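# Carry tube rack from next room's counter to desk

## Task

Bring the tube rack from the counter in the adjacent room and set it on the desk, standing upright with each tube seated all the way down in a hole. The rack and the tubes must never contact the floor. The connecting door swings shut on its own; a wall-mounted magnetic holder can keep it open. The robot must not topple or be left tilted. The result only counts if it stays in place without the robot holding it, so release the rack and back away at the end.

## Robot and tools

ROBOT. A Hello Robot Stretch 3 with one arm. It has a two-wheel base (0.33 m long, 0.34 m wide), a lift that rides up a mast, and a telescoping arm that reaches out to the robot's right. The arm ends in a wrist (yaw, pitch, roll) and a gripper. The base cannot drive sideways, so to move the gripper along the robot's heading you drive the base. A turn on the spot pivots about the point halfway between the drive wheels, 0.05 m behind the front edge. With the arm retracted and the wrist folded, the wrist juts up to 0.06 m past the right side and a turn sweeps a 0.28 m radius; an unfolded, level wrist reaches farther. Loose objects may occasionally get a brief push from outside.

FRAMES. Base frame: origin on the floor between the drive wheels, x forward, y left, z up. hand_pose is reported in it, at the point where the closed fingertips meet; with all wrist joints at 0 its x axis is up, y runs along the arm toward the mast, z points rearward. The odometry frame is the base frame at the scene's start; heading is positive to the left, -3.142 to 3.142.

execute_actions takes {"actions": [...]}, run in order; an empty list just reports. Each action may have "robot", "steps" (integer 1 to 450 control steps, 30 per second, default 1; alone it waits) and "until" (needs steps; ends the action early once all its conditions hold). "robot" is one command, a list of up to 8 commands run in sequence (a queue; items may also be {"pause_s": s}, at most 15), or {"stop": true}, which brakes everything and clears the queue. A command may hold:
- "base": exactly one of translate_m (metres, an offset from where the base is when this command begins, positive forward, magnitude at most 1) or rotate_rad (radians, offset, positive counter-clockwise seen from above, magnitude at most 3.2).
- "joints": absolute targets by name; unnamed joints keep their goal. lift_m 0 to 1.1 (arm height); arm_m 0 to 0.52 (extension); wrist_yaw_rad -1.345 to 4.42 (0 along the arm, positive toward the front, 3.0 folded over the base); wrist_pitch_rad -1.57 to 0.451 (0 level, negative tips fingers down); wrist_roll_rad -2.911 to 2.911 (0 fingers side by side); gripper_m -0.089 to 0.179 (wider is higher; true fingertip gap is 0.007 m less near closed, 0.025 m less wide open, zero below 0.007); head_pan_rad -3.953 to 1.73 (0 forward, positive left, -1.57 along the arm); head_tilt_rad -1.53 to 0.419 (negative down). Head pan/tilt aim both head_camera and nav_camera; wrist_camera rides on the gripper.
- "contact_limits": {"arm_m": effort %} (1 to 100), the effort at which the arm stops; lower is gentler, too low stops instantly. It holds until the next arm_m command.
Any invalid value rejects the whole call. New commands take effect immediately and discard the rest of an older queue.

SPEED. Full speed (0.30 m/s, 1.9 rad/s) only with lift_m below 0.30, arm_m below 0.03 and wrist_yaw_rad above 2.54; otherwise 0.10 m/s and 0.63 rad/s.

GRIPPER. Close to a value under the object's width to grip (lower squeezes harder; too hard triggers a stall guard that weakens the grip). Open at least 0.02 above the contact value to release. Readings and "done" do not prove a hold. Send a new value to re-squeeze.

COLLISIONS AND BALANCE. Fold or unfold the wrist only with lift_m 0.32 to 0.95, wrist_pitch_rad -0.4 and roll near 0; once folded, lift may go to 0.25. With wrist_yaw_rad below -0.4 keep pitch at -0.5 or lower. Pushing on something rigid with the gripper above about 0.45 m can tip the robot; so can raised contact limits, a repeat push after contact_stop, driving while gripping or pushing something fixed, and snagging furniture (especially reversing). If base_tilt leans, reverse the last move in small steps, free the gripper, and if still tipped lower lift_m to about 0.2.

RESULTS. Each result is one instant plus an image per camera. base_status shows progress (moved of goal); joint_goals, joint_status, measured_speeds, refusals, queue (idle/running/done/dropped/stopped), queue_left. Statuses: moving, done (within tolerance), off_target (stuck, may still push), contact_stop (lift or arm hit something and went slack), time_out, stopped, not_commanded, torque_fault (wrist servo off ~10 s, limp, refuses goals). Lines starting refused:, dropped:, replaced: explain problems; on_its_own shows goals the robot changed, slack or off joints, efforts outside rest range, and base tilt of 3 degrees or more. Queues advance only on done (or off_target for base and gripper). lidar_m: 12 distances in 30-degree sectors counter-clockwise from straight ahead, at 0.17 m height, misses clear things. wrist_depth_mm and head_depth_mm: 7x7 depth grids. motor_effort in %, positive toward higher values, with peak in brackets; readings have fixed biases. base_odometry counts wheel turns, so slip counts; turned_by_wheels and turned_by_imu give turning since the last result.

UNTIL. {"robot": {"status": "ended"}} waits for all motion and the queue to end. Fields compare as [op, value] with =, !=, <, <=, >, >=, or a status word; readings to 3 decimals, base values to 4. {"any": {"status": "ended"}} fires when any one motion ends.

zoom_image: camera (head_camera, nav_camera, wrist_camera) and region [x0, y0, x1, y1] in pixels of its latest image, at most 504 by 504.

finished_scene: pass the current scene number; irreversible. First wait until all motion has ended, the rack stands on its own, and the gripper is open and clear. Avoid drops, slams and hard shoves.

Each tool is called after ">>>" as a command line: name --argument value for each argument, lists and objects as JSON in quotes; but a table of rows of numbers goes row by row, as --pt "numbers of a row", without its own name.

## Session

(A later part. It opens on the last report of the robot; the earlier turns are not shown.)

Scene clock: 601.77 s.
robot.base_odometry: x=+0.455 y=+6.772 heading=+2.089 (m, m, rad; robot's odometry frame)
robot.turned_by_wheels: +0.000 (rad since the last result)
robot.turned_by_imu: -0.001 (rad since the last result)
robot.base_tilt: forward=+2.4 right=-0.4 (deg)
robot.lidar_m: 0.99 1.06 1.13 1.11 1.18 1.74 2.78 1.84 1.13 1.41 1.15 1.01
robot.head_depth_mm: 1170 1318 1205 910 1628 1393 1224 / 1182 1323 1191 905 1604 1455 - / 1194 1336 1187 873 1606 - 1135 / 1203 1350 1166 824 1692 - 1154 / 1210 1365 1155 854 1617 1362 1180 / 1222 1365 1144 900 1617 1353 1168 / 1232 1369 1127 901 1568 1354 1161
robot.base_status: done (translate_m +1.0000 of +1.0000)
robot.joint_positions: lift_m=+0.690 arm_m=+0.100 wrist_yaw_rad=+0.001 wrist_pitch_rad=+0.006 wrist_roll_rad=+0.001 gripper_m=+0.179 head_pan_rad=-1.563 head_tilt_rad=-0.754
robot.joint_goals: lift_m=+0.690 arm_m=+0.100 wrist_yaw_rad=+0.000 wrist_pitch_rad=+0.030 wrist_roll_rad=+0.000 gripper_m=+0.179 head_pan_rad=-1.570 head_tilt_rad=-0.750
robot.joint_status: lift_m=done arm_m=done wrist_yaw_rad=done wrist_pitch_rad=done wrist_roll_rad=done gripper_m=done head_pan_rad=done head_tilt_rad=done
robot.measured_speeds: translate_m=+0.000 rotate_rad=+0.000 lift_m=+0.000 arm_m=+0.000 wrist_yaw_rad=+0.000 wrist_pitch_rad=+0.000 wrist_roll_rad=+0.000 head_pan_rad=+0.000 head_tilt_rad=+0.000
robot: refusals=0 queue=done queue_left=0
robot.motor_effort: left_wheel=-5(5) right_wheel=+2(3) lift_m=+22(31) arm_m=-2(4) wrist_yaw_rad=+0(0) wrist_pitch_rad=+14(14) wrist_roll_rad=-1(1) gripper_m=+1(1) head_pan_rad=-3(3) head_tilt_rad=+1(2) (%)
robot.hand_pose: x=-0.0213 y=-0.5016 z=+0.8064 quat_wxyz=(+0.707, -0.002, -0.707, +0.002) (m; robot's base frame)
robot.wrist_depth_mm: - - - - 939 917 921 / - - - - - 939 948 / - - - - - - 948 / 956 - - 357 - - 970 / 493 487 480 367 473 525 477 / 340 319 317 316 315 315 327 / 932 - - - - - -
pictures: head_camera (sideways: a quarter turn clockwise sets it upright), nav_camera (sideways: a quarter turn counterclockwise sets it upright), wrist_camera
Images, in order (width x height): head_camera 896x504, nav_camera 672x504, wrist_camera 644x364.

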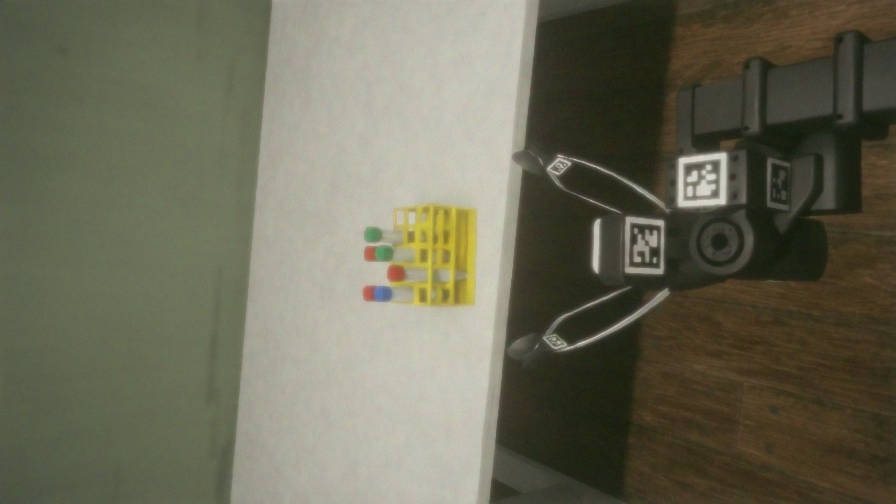

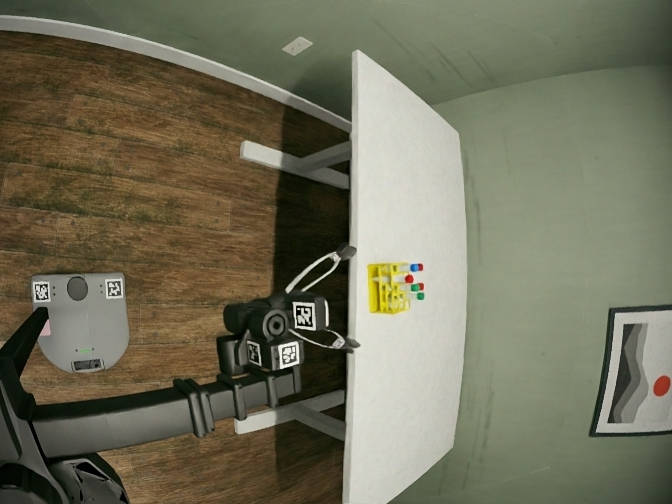

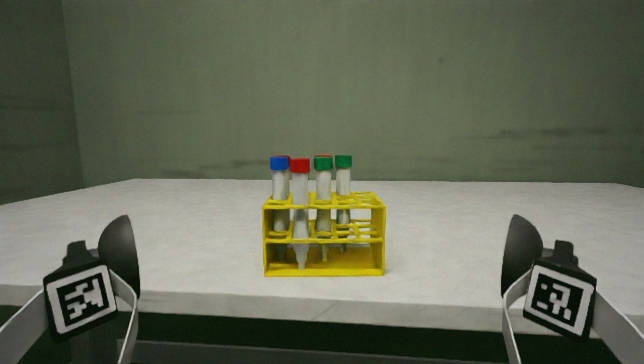

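>>> execute_actions --actions '[{"robot":{"joints":{"arm_m":0.0,"wrist_yaw_rad":1.2,"gripper_m":0.1}},"steps":200,"until":{"robot":{"status":"ended"}}}]'

>>> finished_scene --scene 1

Scene clock: 605.50 s.
robot.base_odometry: x=+0.455 y=+6.772 heading=+2.089 (m, m, rad; robot's odometry frame)
robot.turned_by_wheels: +0.000 (rad since the last result)
robot.turned_by_imu: -0.001 (rad since the last result)
robot.base_tilt: forward=+2.6 right=-0.6 (deg)
robot.lidar_m: 0.99 1.06 1.13 1.11 1.19 1.75 2.77 1.84 1.12 1.41 1.14 1.00
robot.head_depth_mm: 1173 1320 1207 912 1626 1396 1219 / 1179 1332 1193 904 1614 1397 1237 / 1194 1337 1180 869 1605 1384 1237 / 1198 1344 1168 826 1634 1380 1203 / 1216 1368 1156 851 1618 1362 1195 / 1224 1376 1144 902 1627 1349 1213 / 1233 1367 1126 896 1559 1350 1186
robot.base_status: done (translate_m +1.0000 of +1.0000)
robot.joint_positions: lift_m=+0.690 arm_m=+0.000 wrist_yaw_rad=+1.198 wrist_pitch_rad=+0.006 wrist_roll_rad=+0.001 gripper_m=+0.100 head_pan_rad=-1.563 head_tilt_rad=-0.754
robot.joint_goals: lift_m=+0.690 arm_m=+0.000 wrist_yaw_rad=+1.200 wrist_pitch_rad=+0.030 wrist_roll_rad=+0.000 gripper_m=+0.100 head_pan_rad=-1.570 head_tilt_rad=-0.750
robot.joint_status: lift_m=done arm_m=done wrist_yaw_rad=done wrist_pitch_rad=done wrist_roll_rad=done gripper_m=done head_pan_rad=done head_tilt_rad=done
robot.measured_speeds: translate_m=+0.000 rotate_rad=+0.000 lift_m=+0.000 arm_m=+0.000 wrist_yaw_rad=+0.000 wrist_pitch_rad=+0.000 wrist_roll_rad=+0.000 head_pan_rad=+0.000 head_tilt_rad=+0.000
robot: refusals=0 queue=done queue_left=0
robot.motor_effort: left_wheel=-4(4) right_wheel=+2(2) lift_m=+22(22) arm_m=-2(2) wrist_yaw_rad=+2(0) wrist_pitch_rad=+15(14) wrist_roll_rad=-1(1) gripper_m=+0(85) head_pan_rad=-3(2) head_tilt_rad=+1(1) (%)
robot.hand_pose: x=+0.2174 y=-0.2386 z=+0.8064 quat_wxyz=(+0.583, +0.397, -0.585, +0.400) (m; robot's base frame)
robot.wrist_depth_mm: 711 765 810 873 940 - - / 728 774 806 876 971 - - / 722 767 824 896 - - - / 758 806 827 929 - - - / 774 821 892 977 - 635 471 / 802 802 903 964 - - 765 / 785 860 917 - - - -
pictures: head_camera (sideways: a quarter turn clockwise sets it upright), nav_camera (sideways: a quarter turn counterclockwise sets it upright), wrist_camera
Images, in order (width x height): head_camera 896x504, nav_camera 672x504, wrist_camera 644x364.

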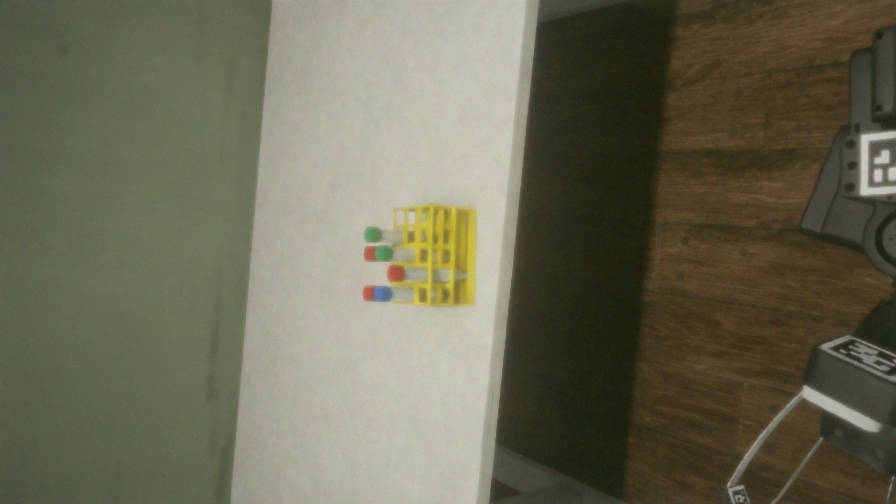

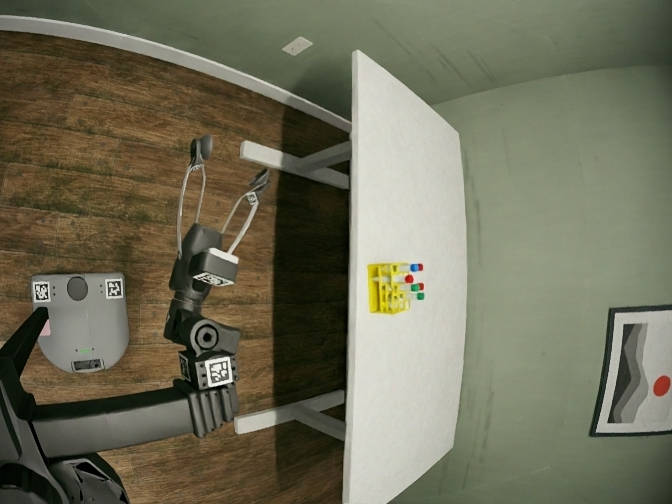

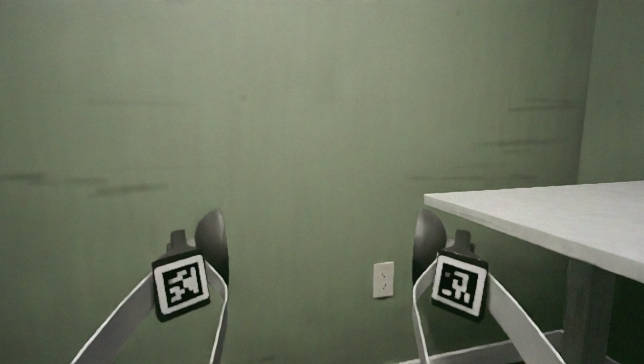

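The scene is finished: the task was done.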